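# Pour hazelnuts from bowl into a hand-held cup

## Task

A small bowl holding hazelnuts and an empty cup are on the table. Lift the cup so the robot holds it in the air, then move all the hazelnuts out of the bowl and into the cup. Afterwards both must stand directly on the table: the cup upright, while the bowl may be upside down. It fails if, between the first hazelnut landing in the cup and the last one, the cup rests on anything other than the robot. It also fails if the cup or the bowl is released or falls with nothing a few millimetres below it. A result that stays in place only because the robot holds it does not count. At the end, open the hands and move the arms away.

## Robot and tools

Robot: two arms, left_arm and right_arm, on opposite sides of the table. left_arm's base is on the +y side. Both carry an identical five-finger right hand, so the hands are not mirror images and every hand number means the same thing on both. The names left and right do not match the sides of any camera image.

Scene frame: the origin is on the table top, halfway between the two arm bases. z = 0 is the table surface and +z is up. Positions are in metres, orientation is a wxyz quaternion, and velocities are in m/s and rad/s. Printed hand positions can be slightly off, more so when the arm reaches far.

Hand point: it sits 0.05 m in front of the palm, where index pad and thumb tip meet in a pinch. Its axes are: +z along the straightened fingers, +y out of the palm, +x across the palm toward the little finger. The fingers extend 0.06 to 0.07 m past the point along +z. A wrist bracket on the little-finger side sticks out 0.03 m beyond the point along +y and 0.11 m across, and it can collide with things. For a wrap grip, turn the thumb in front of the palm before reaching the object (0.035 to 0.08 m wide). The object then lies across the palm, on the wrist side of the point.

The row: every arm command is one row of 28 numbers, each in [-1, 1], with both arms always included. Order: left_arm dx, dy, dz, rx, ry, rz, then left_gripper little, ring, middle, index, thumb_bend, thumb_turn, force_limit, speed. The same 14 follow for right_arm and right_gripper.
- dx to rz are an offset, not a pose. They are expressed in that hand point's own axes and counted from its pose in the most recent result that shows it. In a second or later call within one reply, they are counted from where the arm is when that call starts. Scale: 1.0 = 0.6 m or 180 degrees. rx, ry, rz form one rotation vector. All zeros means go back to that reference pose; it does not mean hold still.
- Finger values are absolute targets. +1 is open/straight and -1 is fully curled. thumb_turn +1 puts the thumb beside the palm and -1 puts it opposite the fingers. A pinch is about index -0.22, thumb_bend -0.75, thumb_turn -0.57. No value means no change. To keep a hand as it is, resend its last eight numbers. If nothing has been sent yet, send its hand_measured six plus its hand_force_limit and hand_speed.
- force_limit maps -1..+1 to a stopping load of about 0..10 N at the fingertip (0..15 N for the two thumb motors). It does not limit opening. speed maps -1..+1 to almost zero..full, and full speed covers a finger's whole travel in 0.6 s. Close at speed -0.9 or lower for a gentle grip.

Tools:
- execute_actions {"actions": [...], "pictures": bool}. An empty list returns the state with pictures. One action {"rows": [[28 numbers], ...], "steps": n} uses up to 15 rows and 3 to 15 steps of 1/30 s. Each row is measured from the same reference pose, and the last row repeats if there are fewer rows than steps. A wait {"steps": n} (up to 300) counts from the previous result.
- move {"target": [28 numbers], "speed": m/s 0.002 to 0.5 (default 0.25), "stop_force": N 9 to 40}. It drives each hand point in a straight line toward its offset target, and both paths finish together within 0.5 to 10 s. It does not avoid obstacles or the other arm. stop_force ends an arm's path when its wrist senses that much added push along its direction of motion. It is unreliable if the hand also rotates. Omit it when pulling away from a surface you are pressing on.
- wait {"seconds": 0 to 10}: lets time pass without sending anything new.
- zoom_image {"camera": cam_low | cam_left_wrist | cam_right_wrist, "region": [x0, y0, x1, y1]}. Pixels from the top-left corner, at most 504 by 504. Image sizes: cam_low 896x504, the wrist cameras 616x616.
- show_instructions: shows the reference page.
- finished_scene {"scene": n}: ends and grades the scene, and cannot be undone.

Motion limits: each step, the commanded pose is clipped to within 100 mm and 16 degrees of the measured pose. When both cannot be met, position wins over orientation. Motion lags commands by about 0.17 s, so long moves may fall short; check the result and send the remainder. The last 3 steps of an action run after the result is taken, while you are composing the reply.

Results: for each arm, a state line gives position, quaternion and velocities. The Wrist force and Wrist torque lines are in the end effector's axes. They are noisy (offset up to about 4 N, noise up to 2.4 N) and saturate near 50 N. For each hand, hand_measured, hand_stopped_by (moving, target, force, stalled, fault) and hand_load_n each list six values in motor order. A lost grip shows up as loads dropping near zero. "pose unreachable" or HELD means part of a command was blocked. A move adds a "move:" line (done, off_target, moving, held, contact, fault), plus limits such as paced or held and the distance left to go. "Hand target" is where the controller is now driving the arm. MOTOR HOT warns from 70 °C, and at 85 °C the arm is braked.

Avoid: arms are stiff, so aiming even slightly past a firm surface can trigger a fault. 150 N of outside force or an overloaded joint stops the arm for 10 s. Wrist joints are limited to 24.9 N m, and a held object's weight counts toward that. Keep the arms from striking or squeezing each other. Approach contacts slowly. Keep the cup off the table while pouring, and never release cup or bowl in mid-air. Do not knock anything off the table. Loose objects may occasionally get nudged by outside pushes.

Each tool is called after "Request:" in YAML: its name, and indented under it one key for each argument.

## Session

Request:
execute_actions:
  actions: []

Scene clock: 0.00 s of 6600.00 s.
left_arm: end_effector_position=(+0.3293, +0.4888, +0.4709) hand_measured=(+1.000, +1.000, +1.000, +1.000, +1.000, +1.000) hand_load_n=(+0.0, +0.0, +0.0, +0.0, +0.0, +0.0) hand_stopped_by=(target, target, target, target, target, target) hand_force_limit=0.00 hand_speed=-0.80 end_effector_quat_wxyz=(-0.023, +0.281, +0.959, +0.011) end_effector_velocity=(-0.000, +0.000, +0.000) end_effector_angular_velocity=(-0.001, -0.001, -0.001) | right_arm: end_effector_position=(+0.0734, -0.2491, +0.4695) hand_measured=(+1.000, +1.000, +1.000, +1.000, +1.000, +1.000) hand_load_n=(+0.0, +0.0, +0.0, +0.0, +0.0, +0.0) hand_stopped_by=(target, target, target, target, target, target) hand_force_limit=0.00 hand_speed=-0.80 end_effector_quat_wxyz=(-0.005, -0.394, +0.919, -0.005) end_effector_velocity=(-0.000, +0.000, -0.000) end_effector_angular_velocity=(+0.000, +0.001, -0.001)
Joint positions: left_arm=[ 0.579 -1.718  1.369  1.97   1.579 -1.891] | right_arm=[-1.17  -1.728  1.371  1.938  1.58  -1.916]
Joint velocities: left_arm=[-0.001 -0.001 -0.001  0.    -0.     0.   ] | right_arm=[ 0.     0.     0.001 -0.001 -0.     0.001]
Wrist force (N, on the end effector, along its own x y z axes, offset not removed): no reading
Wrist torque (N m, same axes, about the end effector's origin, offset not removed): no reading
Hand target (left_arm): +0.329, +0.489, +0.471; -0.023, +0.281, +0.959, +0.011
Hand target (right_arm): +0.073, -0.249, +0.469; -0.005, -0.394, +0.919, -0.005

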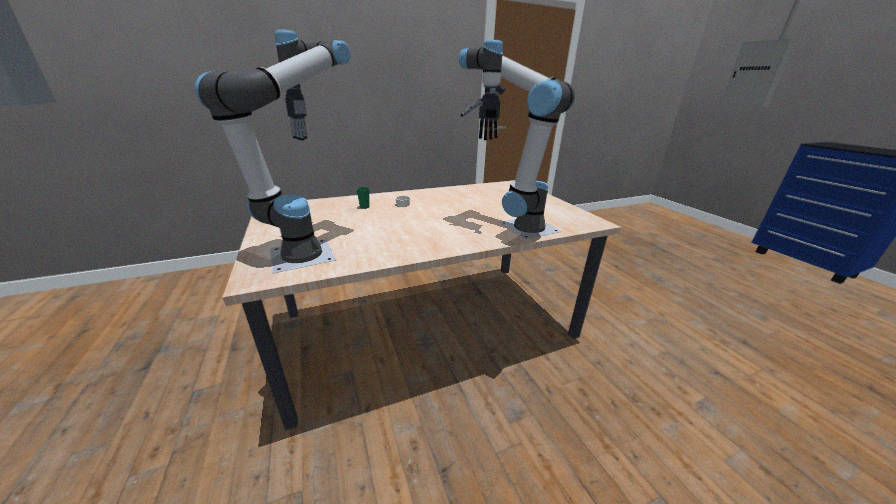

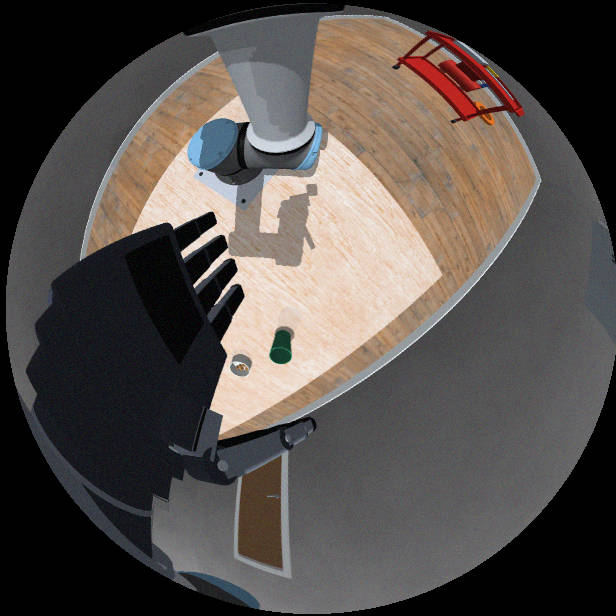

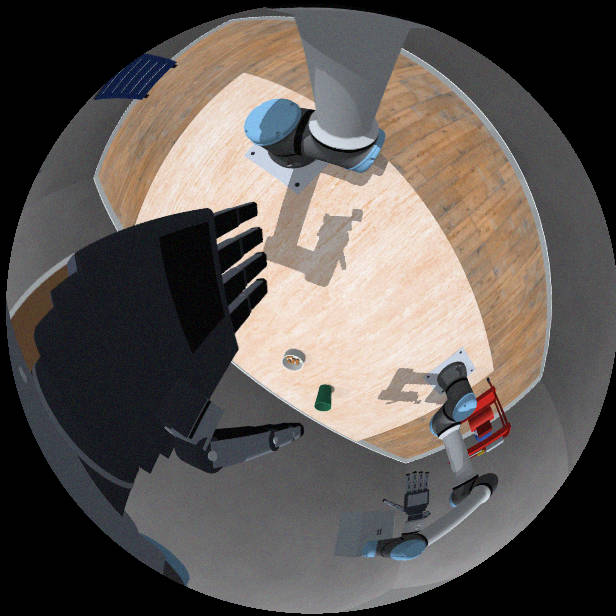

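Request:
zoom_image:
  camera: "cam_low"
  region: [340, 160, 480, 240]

Request:
zoom_image:
  camera: "cam_right_wrist"
  region: [250, 320, 370, 430]

Region (340, 160, 480, 240) of cam_low's 896x504 image, scaled by 3.600, with more detail than that image has; it fills the top 288 rows of this view, and the rest is white.

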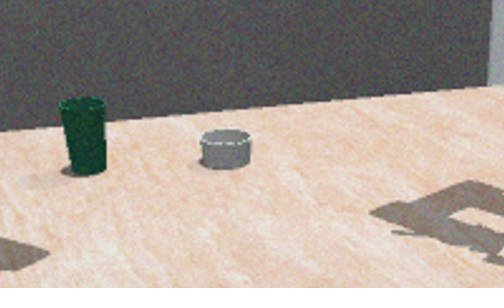

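Region (250, 320, 370, 430) of cam_right_wrist's 616x616 image, scaled by 4.200, with more detail than that image has; it fills the top 462 rows of this view, and the rest is white.

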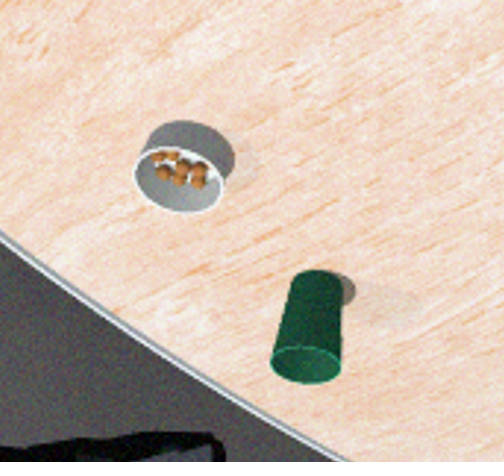

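Request:
move:
  target: [-0.415,-0.141,0.672,0.6553,0.1256,-0.6221,1,1,1,1,1,-1,0,0, -0.584,-0.214,0.701,0.6922,0.0365,-0.6834,1,1,1,1,1,-1,0,0]
  speed: 0.45

Scene clock: 5.73 s of 6600.00 s.
left_arm: end_effector_position=(+0.4782, +0.2970, +0.0550) hand_measured=(+1.000, +1.000, +1.000, +1.000, +1.000, -1.000) hand_load_n=(+0.0, +0.0, +0.0, +0.0, +0.0, +0.0) hand_stopped_by=(target, target, target, target, target, target) hand_force_limit=0.00 hand_speed=0.00 end_effector_quat_wxyz=(+0.327, +0.627, -0.327, +0.626) end_effector_velocity=(+0.000, -0.000, -0.002) end_effector_angular_velocity=(-0.009, -0.004, +0.010) | right_arm: end_effector_position=(+0.4056, -0.0882, +0.0452) hand_measured=(+1.000, +1.000, +1.000, +1.000, +1.000, -1.000) hand_load_n=(+0.0, +0.0, +0.0, +0.0, +0.0, +0.0) hand_stopped_by=(target, target, target, target, target, target) hand_force_limit=0.00 hand_speed=0.00 end_effector_quat_wxyz=(-0.243, +0.665, +0.241, +0.665) end_effector_velocity=(+0.000, +0.001, +0.000) end_effector_angular_velocity=(+0.001, -0.001, +0.002)
Joint positions: left_arm=[ 1.104 -1.159  2.363 -1.202  2.168 -4.711] | right_arm=[-0.989 -1.084  2.263 -1.18   1.519 -4.71 ]
Joint velocities: left_arm=[-0.006  0.009  0.01  -0.031 -0.016 -0.008] | right_arm=[ 0.     0.001 -0.001 -0.001 -0.002  0.   ]
Wrist force (N, on the end effector, along its own x y z axes, offset not removed): left_arm=[4.2 -0.4 0.0] | right_arm=[0.5 -0.8 1.8]
Wrist torque (N m, same axes, about the end effector's origin, offset not removed): left_arm=[0.06 -0.68 0.06] | right_arm=[-0.14 -0.23 -0.07]
Hand target (left_arm): +0.478, +0.297, +0.055; +0.327, +0.627, -0.327, +0.627
Hand target (right_arm): +0.406, -0.088, +0.045; -0.243, +0.665, +0.241, +0.665
Off the commanded pose (left_arm): 0.001 m, 0 deg.
Off the commanded pose (right_arm): 0.001 m, 0 deg.
Kept back: nothing.
move: done; limits=paced

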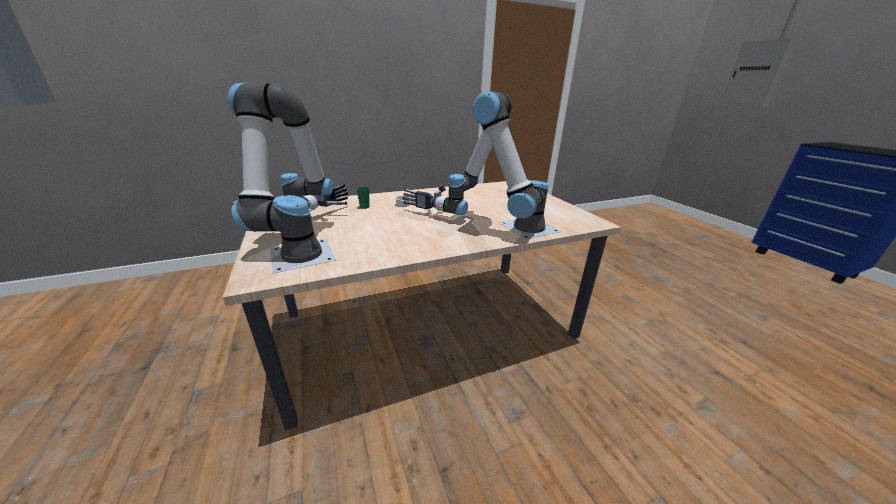

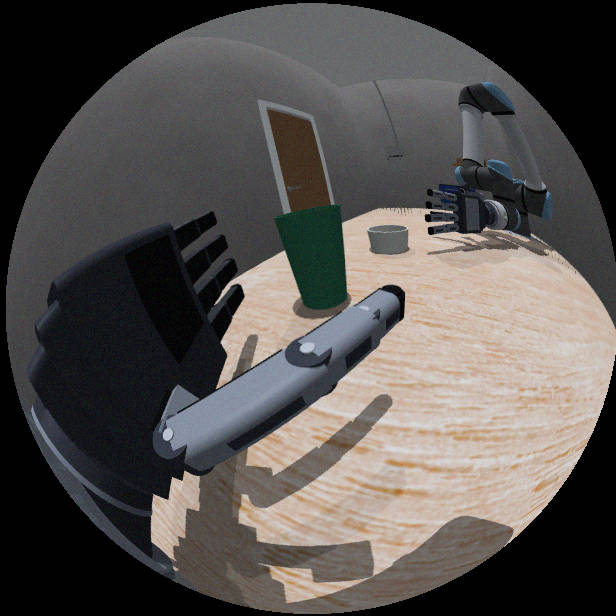

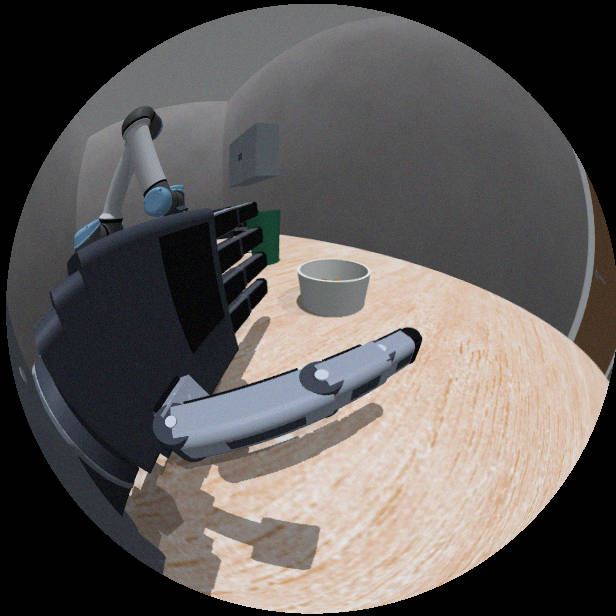

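Request:
move:
  target: [-0.035,0.037,0.192,0,0,0,1,1,1,1,1,-1,0,0, -0.04,0.017,0.158,0,0,0,1,1,1,1,1,-1,0,0]
  speed: 0.15

Scene clock: 7.33 s of 6600.00 s.
left_arm: end_effector_position=(+0.5259, +0.1901, +0.0340) hand_measured=(+1.000, +1.000, +1.000, +1.000, +1.000, -1.000) hand_load_n=(+0.0, +0.0, +0.0, +0.0, +0.0, +0.0) hand_stopped_by=(target, target, target, target, target, target) hand_force_limit=0.00 hand_speed=0.00 end_effector_quat_wxyz=(+0.327, +0.627, -0.328, +0.626) end_effector_velocity=(+0.001, -0.002, -0.000) end_effector_angular_velocity=(+0.000, -0.000, +0.000) | right_arm: end_effector_position=(+0.4846, -0.0351, +0.0213) hand_measured=(+1.000, +1.000, +1.000, +1.000, +1.000, -1.000) hand_load_n=(+0.0, +0.0, +0.0, +0.0, +0.0, +0.0) hand_stopped_by=(target, target, target, target, target, target) hand_force_limit=0.00 hand_speed=0.00 end_effector_quat_wxyz=(-0.243, +0.664, +0.241, +0.665) end_effector_velocity=(+0.001, +0.001, -0.001) end_effector_angular_velocity=(-0.002, +0.000, -0.001)
Joint positions: left_arm=[ 0.889 -1.026  2.195 -1.167  1.953 -4.711] | right_arm=[-1.001 -0.913  2.001 -1.088  1.508 -4.71 ]
Joint velocities: left_arm=[-0.002  0.003 -0.004  0.001 -0.002  0.   ] | right_arm=[ 0.     0.004 -0.005  0.003  0.001 -0.001]
Wrist force (N, on the end effector, along its own x y z axes, offset not removed): left_arm=[1.7 2.5 -1.5] | right_arm=[-0.7 -1.2 -0.6]
Wrist torque (N m, same axes, about the end effector's origin, offset not removed): left_arm=[0.37 -0.31 -0.07] | right_arm=[-0.18 0.05 -0.15]
Hand target (left_arm): +0.526, +0.190, +0.034; +0.327, +0.627, -0.328, +0.626
Hand target (right_arm): +0.485, -0.035, +0.021; -0.243, +0.665, +0.241, +0.665
Off the commanded pose (left_arm): 0.000 m, 0 deg.
Off the commanded pose (right_arm): 0.000 m, 0 deg.
Kept back: nothing.
move: done

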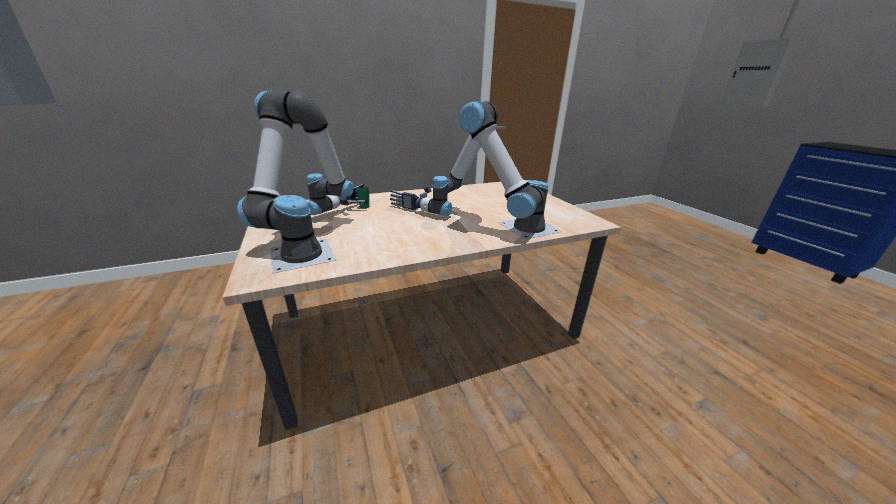

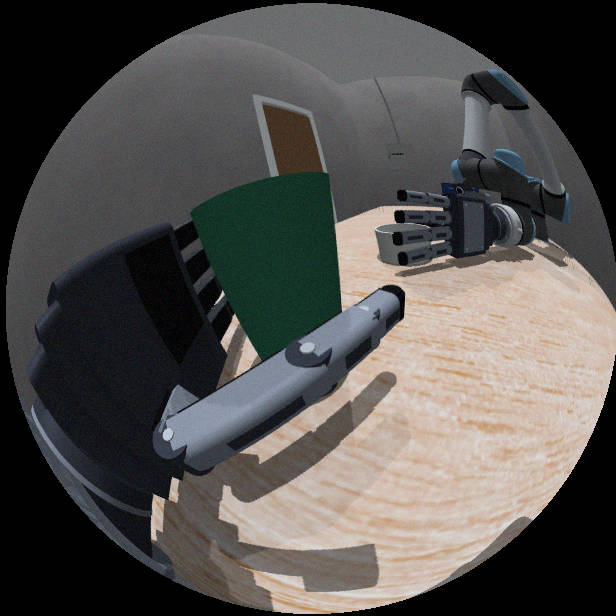

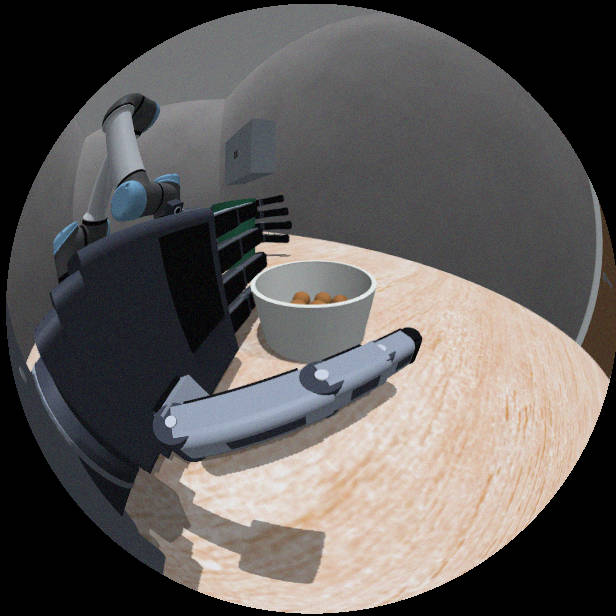

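Request:
move:
  target: [0,0.018,0.037,0,0,0,0.75,0.75,0.75,0.75,1,-1,-0.2,-0.75, -0.005,0.003,0.053,0,0,0,1,1,0.85,0.85,1,-1,0,-0.85]
  speed: 0.05

Scene clock: 8.60 s of 6600.00 s.
left_arm: end_effector_position=(+0.5297, +0.1659, +0.0339) hand_measured=(+0.750, +0.750, +0.750, +0.750, +1.000, -1.000) hand_load_n=(+0.0, +0.0, +0.0, +0.0, +0.0, +0.0) hand_stopped_by=(target, target, target, target, target, target) hand_force_limit=-0.20 hand_speed=-0.75 end_effector_quat_wxyz=(+0.327, +0.627, -0.328, +0.626) end_effector_velocity=(+0.001, -0.001, +0.000) end_effector_angular_velocity=(-0.001, +0.000, +0.000) | right_arm: end_effector_position=(+0.5099, -0.0162, +0.0184) hand_measured=(+1.000, +1.000, +0.850, +0.850, +1.000, -1.000) hand_load_n=(+0.0, +0.0, +0.0, +0.0, +0.0, +0.0) hand_stopped_by=(target, target, target, target, target, target) hand_force_limit=0.00 hand_speed=-0.85 end_effector_quat_wxyz=(-0.243, +0.664, +0.241, +0.665) end_effector_velocity=(+0.001, +0.002, +0.001) end_effector_angular_velocity=(+0.001, -0.000, +0.001)
Joint positions: left_arm=[ 0.842 -1.013  2.165 -1.15   1.906 -4.711] | right_arm=[-1.    -0.868  1.906 -1.04   1.508 -4.71 ]
Joint velocities: left_arm=[-0.002  0.001 -0.002  0.001 -0.003 -0.001] | right_arm=[ 0.001  0.002 -0.006  0.004  0.001  0.   ]
Wrist force (N, on the end effector, along its own x y z axes, offset not removed): left_arm=[-0.7 1.3 -0.4] | right_arm=[-1.2 1.1 2.2]
Wrist torque (N m, same axes, about the end effector's origin, offset not removed): left_arm=[0.24 0.02 -0.24] | right_arm=[0.13 0.02 -0.18]
Hand target (left_arm): +0.530, +0.166, +0.034; +0.327, +0.627, -0.328, +0.626
Hand target (right_arm): +0.510, -0.016, +0.018; -0.243, +0.664, +0.241, +0.665
Off the commanded pose (left_arm): 0.000 m, 0 deg.
Off the commanded pose (right_arm): 0.000 m, 0 deg.
Kept back: nothing.
move: done

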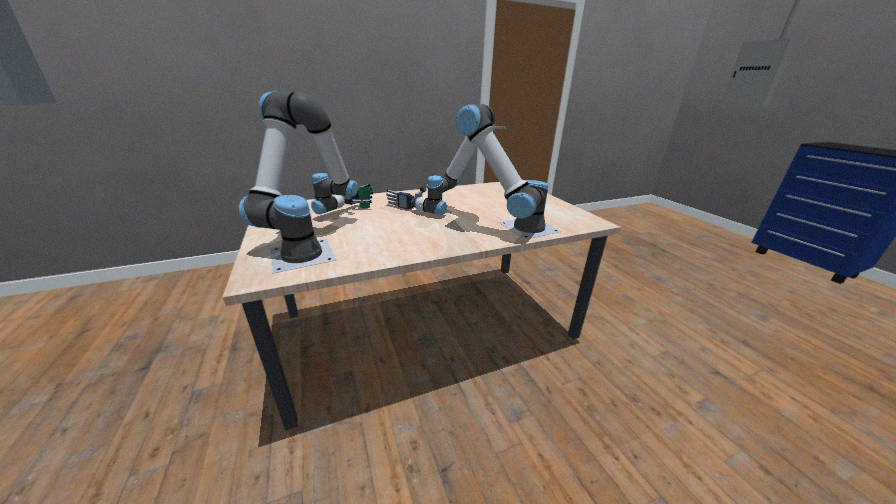

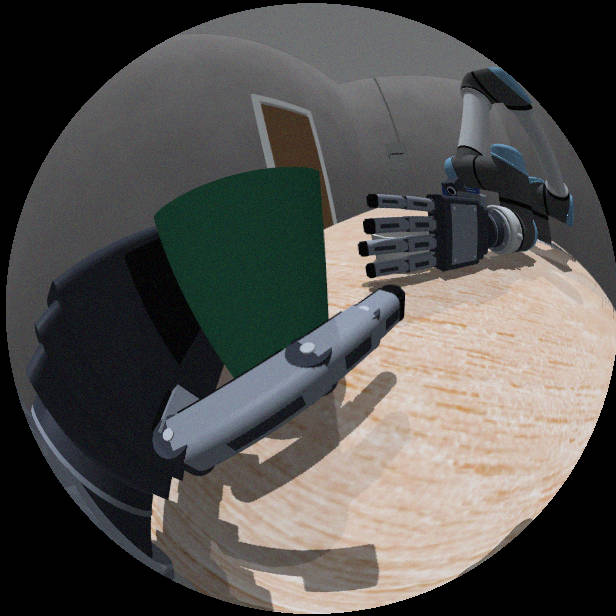

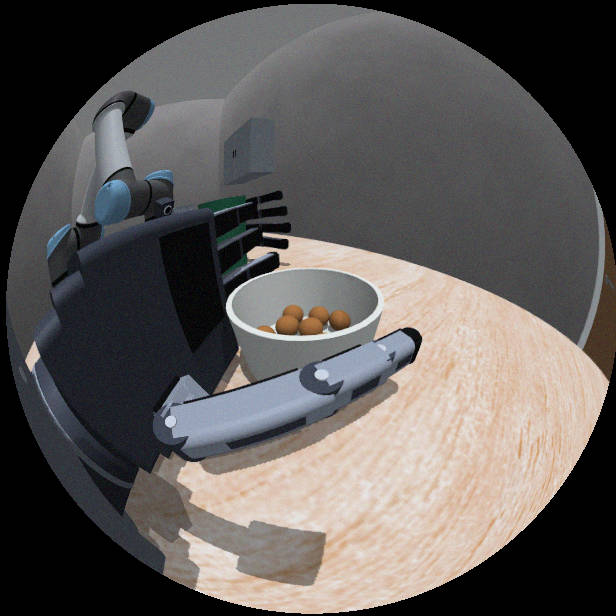

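Request:
move:
  target: [0,0,0,0,0,0,-0.8,-0.8,-0.8,-0.8,0.6,-1,-0.2,-0.65, 0,0,0.007,0,0,0,1,1,-0.8,-0.8,1,-1,0,-0.72]
  speed: 0.02

Request:
move:
  target: [0,0,0,0,0,0,-0.8,-0.85,-0.85,-0.85,0.3,-1,0.1,-0.88, 0,0,0,0,0,0,1,1,-0.85,-0.85,0.5,-1,0.3,-0.88]

Scene clock: 10.73 s of 6600.00 s.
left_arm: end_effector_position=(+0.5297, +0.1659, +0.0339) hand_measured=(-0.200, -0.180, -0.180, -0.180, +0.604, -1.000) hand_load_n=(+4.5, +1.5, +2.5, +4.5, +7.0, +4.0) hand_stopped_by=(force, force, force, force, target, target) hand_force_limit=-0.20 hand_speed=-0.65 end_effector_quat_wxyz=(+0.327, +0.627, -0.328, +0.626) end_effector_velocity=(-0.000, -0.001, +0.000) end_effector_angular_velocity=(-0.001, -0.001, -0.001) | right_arm: end_effector_position=(+0.5132, -0.0135, +0.0184) hand_measured=(+1.000, +1.000, +0.324, +0.278, +1.000, -1.000) hand_load_n=(+0.0, +0.0, +4.5, +5.0, +2.0, +1.0) hand_stopped_by=(target, target, force, force, target, target) hand_force_limit=0.00 hand_speed=-0.72 end_effector_quat_wxyz=(-0.243, +0.664, +0.241, +0.665) end_effector_velocity=(+0.000, +0.000, +0.000) end_effector_angular_velocity=(+0.001, -0.000, -0.001)
Joint positions: left_arm=[ 0.842 -1.013  2.165 -1.15   1.906 -4.711] | right_arm=[-1.    -0.862  1.894 -1.032  1.509 -4.71 ]
Joint velocities: left_arm=[-0.001 -0.    -0.001  0.     0.     0.   ] | right_arm=[-0.    -0.    -0.001  0.001  0.001  0.001]
Wrist force (N, on the end effector, along its own x y z axes, offset not removed): left_arm=[3.2 3.5 -4.5] | right_arm=[2.5 -0.7 0.7]
Wrist torque (N m, same axes, about the end effector's origin, offset not removed): left_arm=[0.90 -0.49 0.34] | right_arm=[-0.12 -0.41 0.03]
Hand target (left_arm): +0.530, +0.166, +0.034; +0.327, +0.627, -0.328, +0.626
Hand target (right_arm): +0.513, -0.013, +0.018; -0.243, +0.664, +0.241, +0.665
Off the commanded pose (left_arm): 0.000 m, 0 deg.
Off the commanded pose (right_arm): 0.000 m, 0 deg.
Kept back: nothing.
move: done

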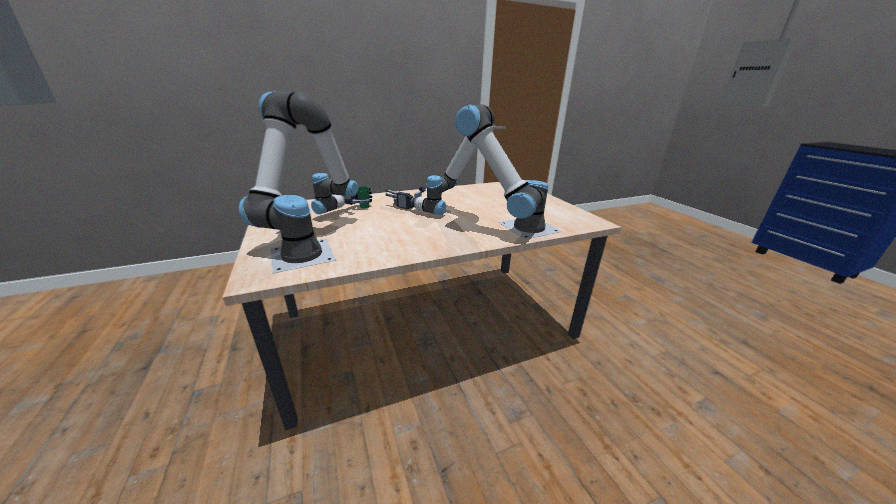

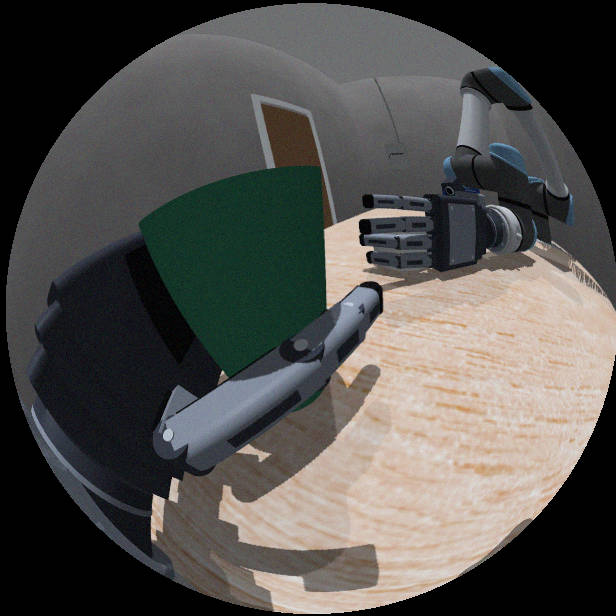

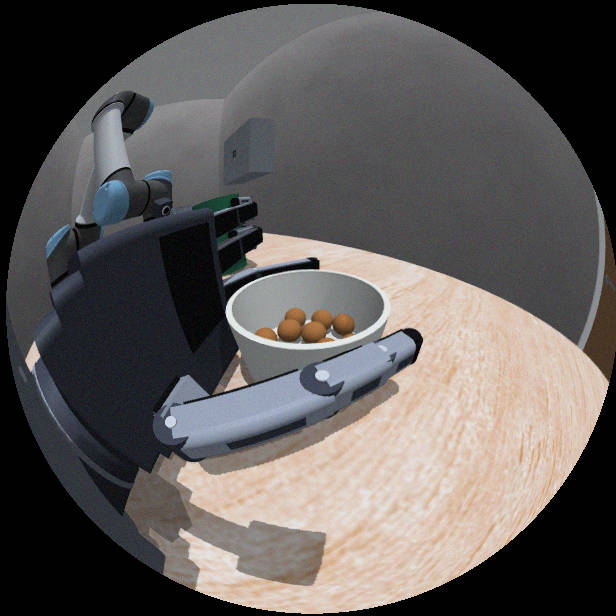

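Scene clock: 11.27 s of 6600.00 s.
left_arm: end_effector_position=(+0.5297, +0.1659, +0.0339) hand_measured=(-0.200, -0.204, -0.198, -0.190, +0.606, -1.000) hand_load_n=(+1.5, +6.5, +5.0, +5.0, +9.5, +4.5) hand_stopped_by=(force, force, force, force, force, target) hand_force_limit=0.10 hand_speed=-0.88 end_effector_quat_wxyz=(+0.327, +0.627, -0.328, +0.626) end_effector_velocity=(-0.000, -0.001, +0.000) end_effector_angular_velocity=(-0.001, -0.000, -0.000) | right_arm: end_effector_position=(+0.5131, -0.0135, +0.0184) hand_measured=(+1.000, +1.000, +0.314, +0.268, +0.974, -1.000) hand_load_n=(+0.0, +0.0, +6.5, +7.5, +9.0, +1.0) hand_stopped_by=(target, target, force, force, force, target) hand_force_limit=0.30 hand_speed=-0.88 end_effector_quat_wxyz=(-0.243, +0.664, +0.241, +0.665) end_effector_velocity=(+0.000, -0.000, +0.000) end_effector_angular_velocity=(+0.000, -0.000, -0.002)
Joint positions: left_arm=[ 0.842 -1.013  2.165 -1.15   1.906 -4.711] | right_arm=[-1.    -0.862  1.894 -1.032  1.509 -4.71 ]
Joint velocities: left_arm=[-0.001 -0.    -0.     0.    -0.    -0.001] | right_arm=[ 0.     0.     0.    -0.001  0.002  0.   ]
Wrist force (N, on the end effector, along its own x y z axes, offset not removed): left_arm=[2.2 1.5 -1.1] | right_arm=[1.2 -1.7 -0.2]
Wrist torque (N m, same axes, about the end effector's origin, offset not removed): left_arm=[0.50 -0.34 0.14] | right_arm=[-0.22 -0.19 -0.02]
Hand target (left_arm): +0.530, +0.166, +0.034; +0.327, +0.627, -0.328, +0.626
Hand target (right_arm): +0.513, -0.013, +0.018; -0.243, +0.664, +0.241, +0.665
Off the commanded pose (left_arm): 0.000 m, 0 deg.
Off the commanded pose (right_arm): 0.000 m, 0 deg.
Kept back: nothing.
move: done

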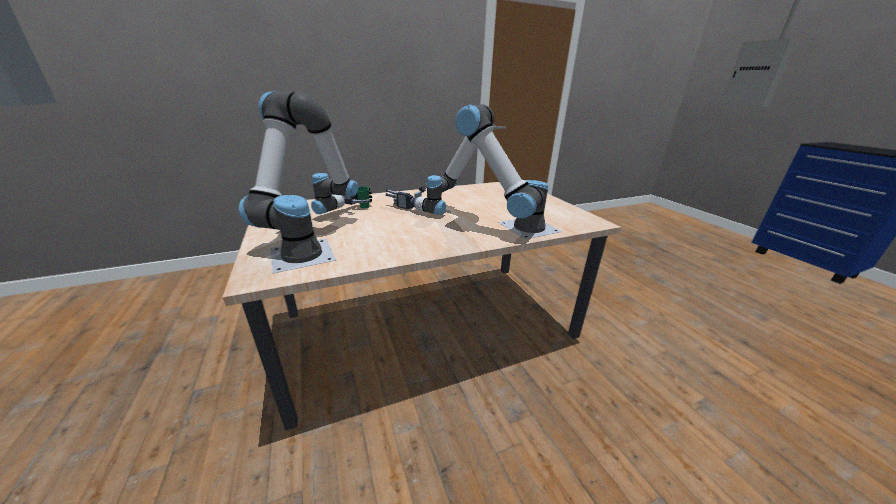

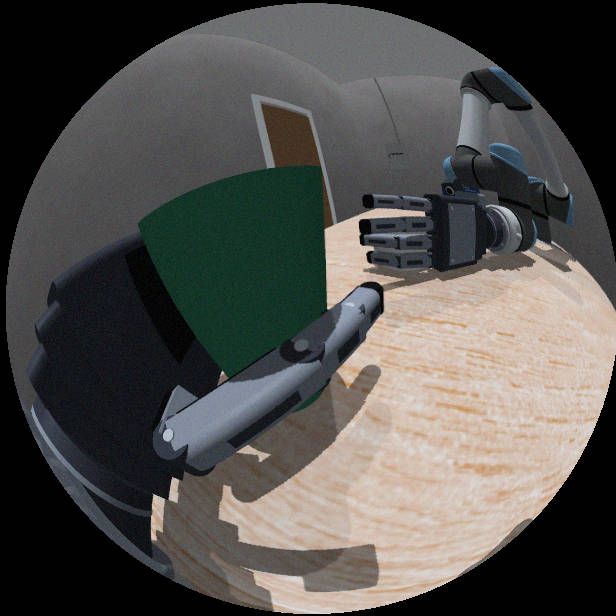

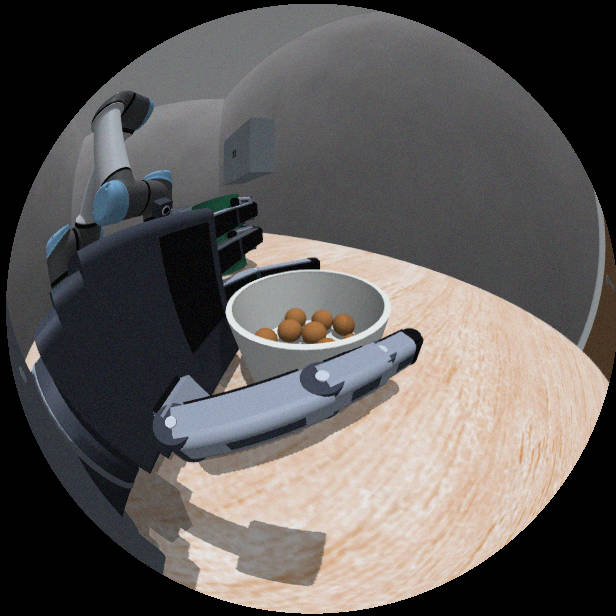

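Request:
move:
  target: [0.0333,0,0,0,0,0,-0.8,-0.85,-0.85,-0.85,0.3,-1,0.1,-0.88, 0.0333,0,0,0,0,0,1,1,-0.85,-0.85,0.5,-1,0.3,-0.88]
  speed: 0.06

Scene clock: 12.53 s of 6600.00 s.
left_arm: end_effector_position=(+0.5297, +0.1659, +0.0537) hand_measured=(-0.200, -0.204, -0.198, -0.190, +0.606, -1.000) hand_load_n=(+1.5, +6.5, +5.0, +5.0, +9.5, +5.0) hand_stopped_by=(force, force, force, force, force, target) hand_force_limit=0.10 hand_speed=-0.88 end_effector_quat_wxyz=(+0.327, +0.627, -0.328, +0.626) end_effector_velocity=(-0.000, +0.000, +0.002) end_effector_angular_velocity=(+0.001, +0.001, -0.000) | right_arm: end_effector_position=(+0.5131, -0.0135, +0.0381) hand_measured=(+1.000, +1.000, +0.314, +0.268, +0.974, -1.000) hand_load_n=(+0.0, +0.0, +6.5, +7.5, +9.0, +2.0) hand_stopped_by=(target, target, force, force, force, target) hand_force_limit=0.30 hand_speed=-0.88 end_effector_quat_wxyz=(-0.243, +0.665, +0.241, +0.665) end_effector_velocity=(-0.000, +0.000, +0.003) end_effector_angular_velocity=(+0.001, -0.000, +0.001)
Joint positions: left_arm=[ 0.842 -1.064  2.163 -1.098  1.906 -4.712] | right_arm=[-1.    -0.904  1.894 -0.991  1.509 -4.71 ]
Joint velocities: left_arm=[-0.    -0.005 -0.     0.007 -0.     0.   ] | right_arm=[ 0.001 -0.005  0.     0.005 -0.     0.   ]
Wrist force (N, on the end effector, along its own x y z axes, offset not removed): left_arm=[-1.8 1.5 -1.9] | right_arm=[-1.7 -2.7 0.1]
Wrist torque (N m, same axes, about the end effector's origin, offset not removed): left_arm=[0.40 0.31 -0.12] | right_arm=[-0.55 -0.02 -0.12]
Hand target (left_arm): +0.530, +0.166, +0.054; +0.327, +0.627, -0.328, +0.626
Hand target (right_arm): +0.513, -0.013, +0.038; -0.243, +0.664, +0.241, +0.665
Off the commanded pose (left_arm): 0.000 m, 0 deg.
Off the commanded pose (right_arm): 0.000 m, 0 deg.
Kept back: nothing.
move: done

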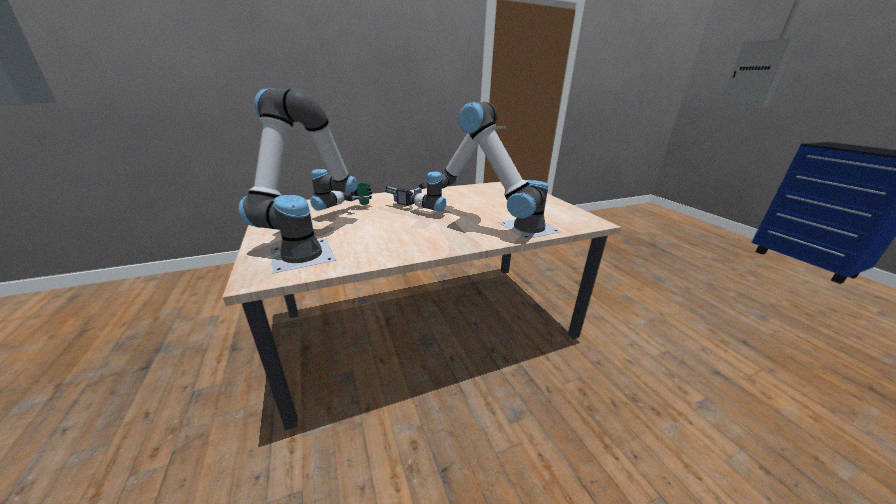

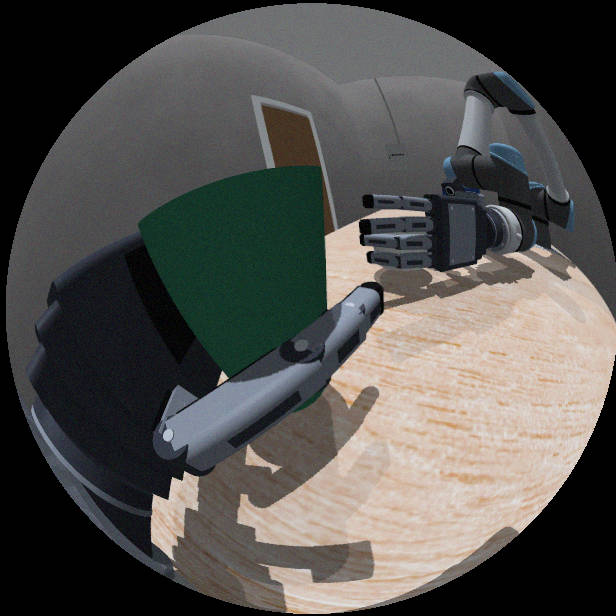

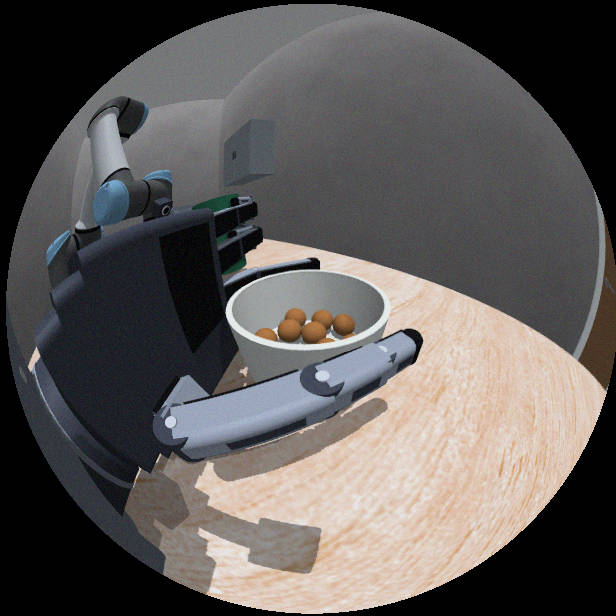

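Request:
move:
  target: [0.035,0.052,0.0165,0,0,0,-0.8,-0.85,-0.85,-0.85,0.3,-1,0.1,-0.88, 0.369,-0.193,-0.117,0.0256,-0.1411,0.2712,1,1,-0.85,-0.85,0.5,-1,0.3,-0.88]
  speed: 0.25

Scene clock: 15.20 s of 6600.00 s.
left_arm: end_effector_position=(+0.5098, +0.1399, +0.0746) hand_measured=(-0.200, -0.204, -0.198, -0.190, +0.606, -1.000) hand_load_n=(+1.5, +6.5, +5.0, +5.0, +9.5, +5.0) hand_stopped_by=(force, force, force, force, force, target) hand_force_limit=0.10 hand_speed=-0.88 end_effector_quat_wxyz=(+0.327, +0.627, -0.328, +0.626) end_effector_velocity=(-0.000, +0.000, +0.000) end_effector_angular_velocity=(+0.000, -0.001, +0.000) | right_arm: end_effector_position=(+0.3851, +0.0296, +0.2596) hand_measured=(+1.000, +1.000, +0.314, +0.268, +0.974, -1.000) hand_load_n=(+0.0, +0.0, +6.5, +7.5, +9.0, +2.0) hand_stopped_by=(target, target, force, force, force, target) hand_force_limit=0.30 hand_speed=-0.88 end_effector_quat_wxyz=(-0.461, +0.820, +0.019, +0.339) end_effector_velocity=(-0.001, +0.001, +0.001) end_effector_angular_velocity=(+0.001, +0.013, +0.001)
Joint positions: left_arm=[ 0.755 -1.132  2.189 -1.055  1.82  -4.712] | right_arm=[-0.977 -1.326  1.515  0.178  1.288 -3.905]
Joint velocities: left_arm=[-0.001 -0.001  0.001  0.001 -0.001  0.001] | right_arm=[-0.001  0.003 -0.009  0.014 -0.005  0.008]
Wrist force (N, on the end effector, along its own x y z axes, offset not removed): left_arm=[0.1 3.2 -0.9] | right_arm=[-0.2 0.8 0.4]
Wrist torque (N m, same axes, about the end effector's origin, offset not removed): left_arm=[0.52 -0.20 -0.06] | right_arm=[0.08 -0.30 0.09]
Hand target (left_arm): +0.510, +0.140, +0.075; +0.327, +0.627, -0.328, +0.626
Hand target (right_arm): +0.385, +0.030, +0.260; -0.461, +0.820, +0.018, +0.339
Off the commanded pose (left_arm): 0.000 m, 0 deg.
Off the commanded pose (right_arm): 0.000 m, 0 deg.
Kept back: nothing.
move: done

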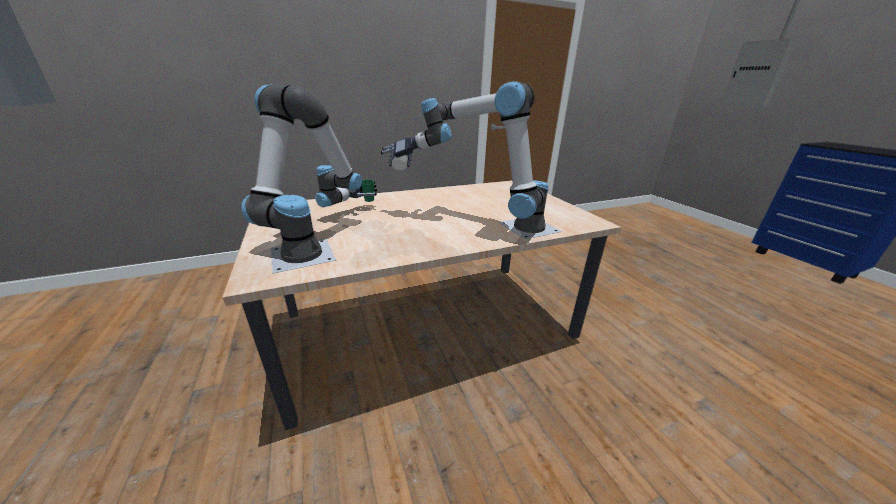

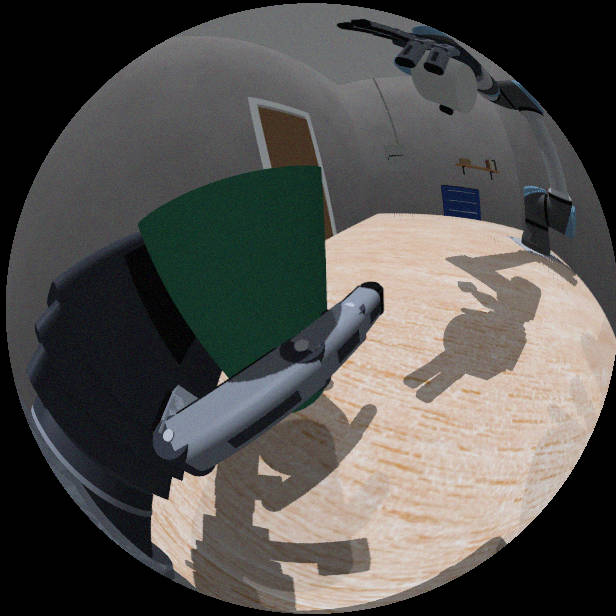

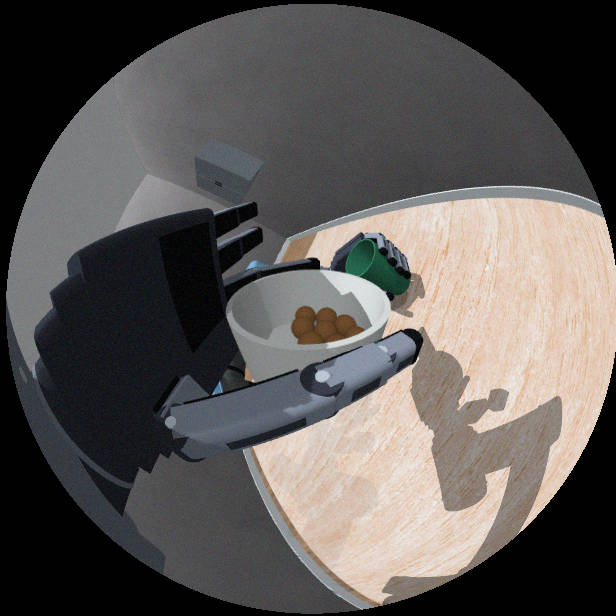

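Request:
move:
  target: [0.084,0.202,0.143,0,0.0911,0.0638,-0.8,-0.85,-0.85,-0.85,0.3,-1,0.1,-0.88, -0.039,0.006,0.055,0,-0.0305,0.0655,1,1,-0.85,-0.85,0.5,-1,0.3,-0.88]
  speed: 0.15

Request:
zoom_image:
  camera: "cam_right_wrist"
  region: [220, 160, 500, 400]

Request:
zoom_image:
  camera: "cam_low"
  region: [340, 130, 450, 215]

Scene clock: 17.10 s of 6600.00 s.
left_arm: end_effector_position=(+0.4597, +0.0003, +0.1248) hand_measured=(-0.200, -0.204, -0.198, -0.190, +0.606, -1.000) hand_load_n=(+1.5, +6.5, +5.0, +5.0, +9.5, +5.0) hand_stopped_by=(force, force, force, force, force, target) hand_force_limit=0.10 hand_speed=-0.88 end_effector_quat_wxyz=(+0.306, +0.496, -0.339, +0.739) end_effector_velocity=(+0.000, -0.002, +0.001) end_effector_angular_velocity=(-0.003, -0.005, +0.002) | right_arm: end_effector_position=(+0.3861, +0.0595, +0.2322) hand_measured=(+1.000, +1.000, +0.314, +0.268, +0.974, -1.000) hand_load_n=(+0.0, +0.0, +6.5, +7.5, +9.0, +1.5) hand_stopped_by=(target, target, force, force, force, target) hand_force_limit=0.30 hand_speed=-0.88 end_effector_quat_wxyz=(+0.492, -0.832, +0.043, -0.251) end_effector_velocity=(-0.000, +0.000, -0.000) end_effector_angular_velocity=(+0.001, +0.003, -0.000)
Joint positions: left_arm=[ 0.426 -1.091  2.182 -1.373  1.522 -4.491] | right_arm=[-0.991 -1.22   1.424  0.228  1.201 -3.725]
Joint velocities: left_arm=[-0.002  0.002 -0.003 -0.005 -0.003  0.004] | right_arm=[-0.     0.    -0.     0.001 -0.001  0.002]
Wrist force (N, on the end effector, along its own x y z axes, offset not removed): left_arm=[-1.3 2.9 -1.9] | right_arm=[-1.0 1.4 3.1]
Wrist torque (N m, same axes, about the end effector's origin, offset not removed): left_arm=[0.62 0.25 -0.01] | right_arm=[-0.11 -0.21 -0.05]
Hand target (left_arm): +0.460, +0.000, +0.125; +0.306, +0.496, -0.339, +0.739
Hand target (right_arm): +0.386, +0.060, +0.232; -0.492, +0.832, -0.044, +0.251
Off the commanded pose (left_arm): 0.000 m, 0 deg.
Off the commanded pose (right_arm): 0.000 m, 0 deg.
Kept back: nothing.
move: done

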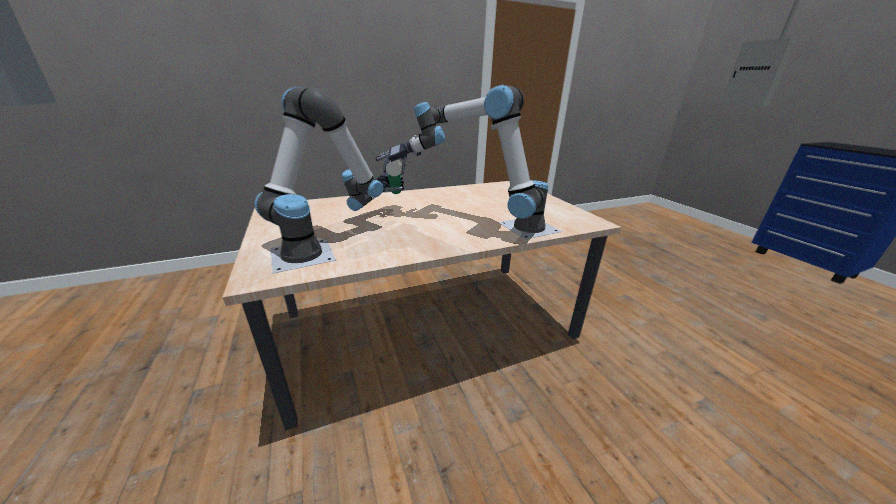

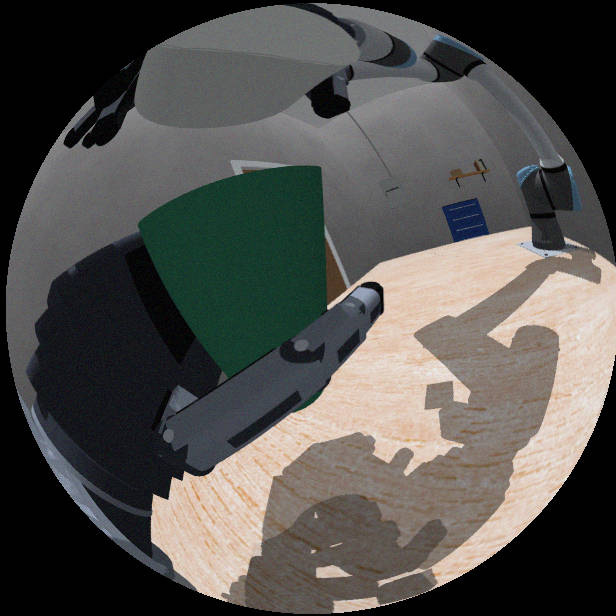

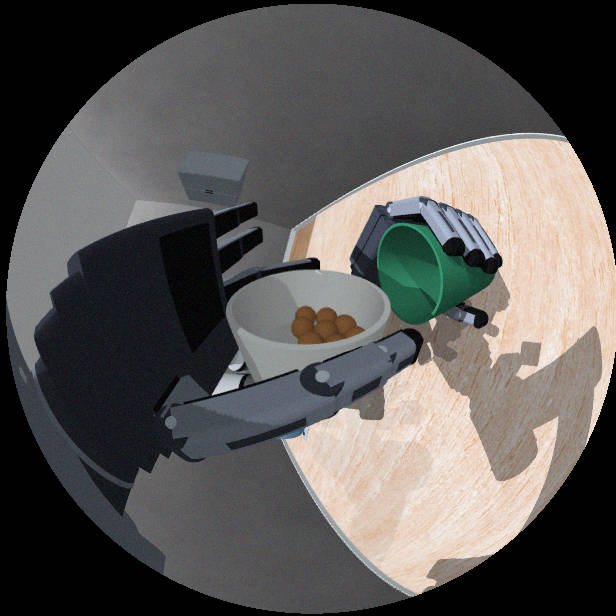

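Region (220, 160, 500, 400) of cam_right_wrist's 616x616 image, scaled by 1.800, with more detail than that image has; it fills the top 432 rows of this view, and the rest is white.

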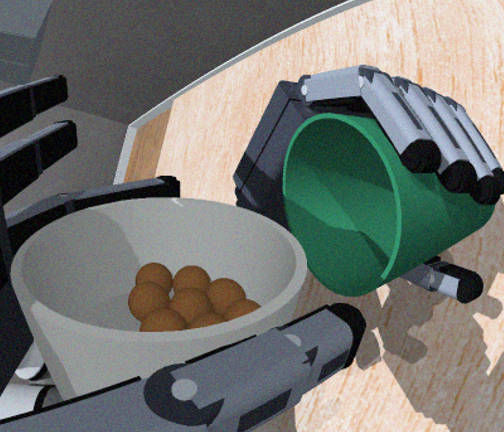

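Region (340, 130, 450, 215) of cam_low's 896x504 image, scaled by 4.582, with more detail than that image has; it fills the top 389 rows of this view, and the rest is white.

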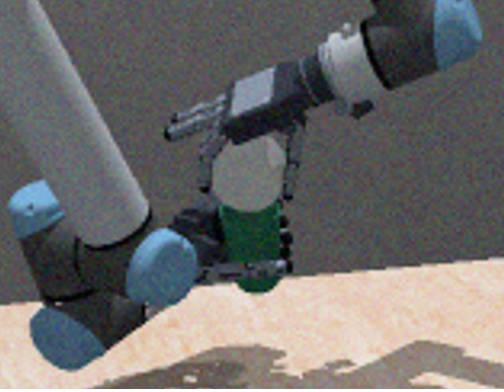

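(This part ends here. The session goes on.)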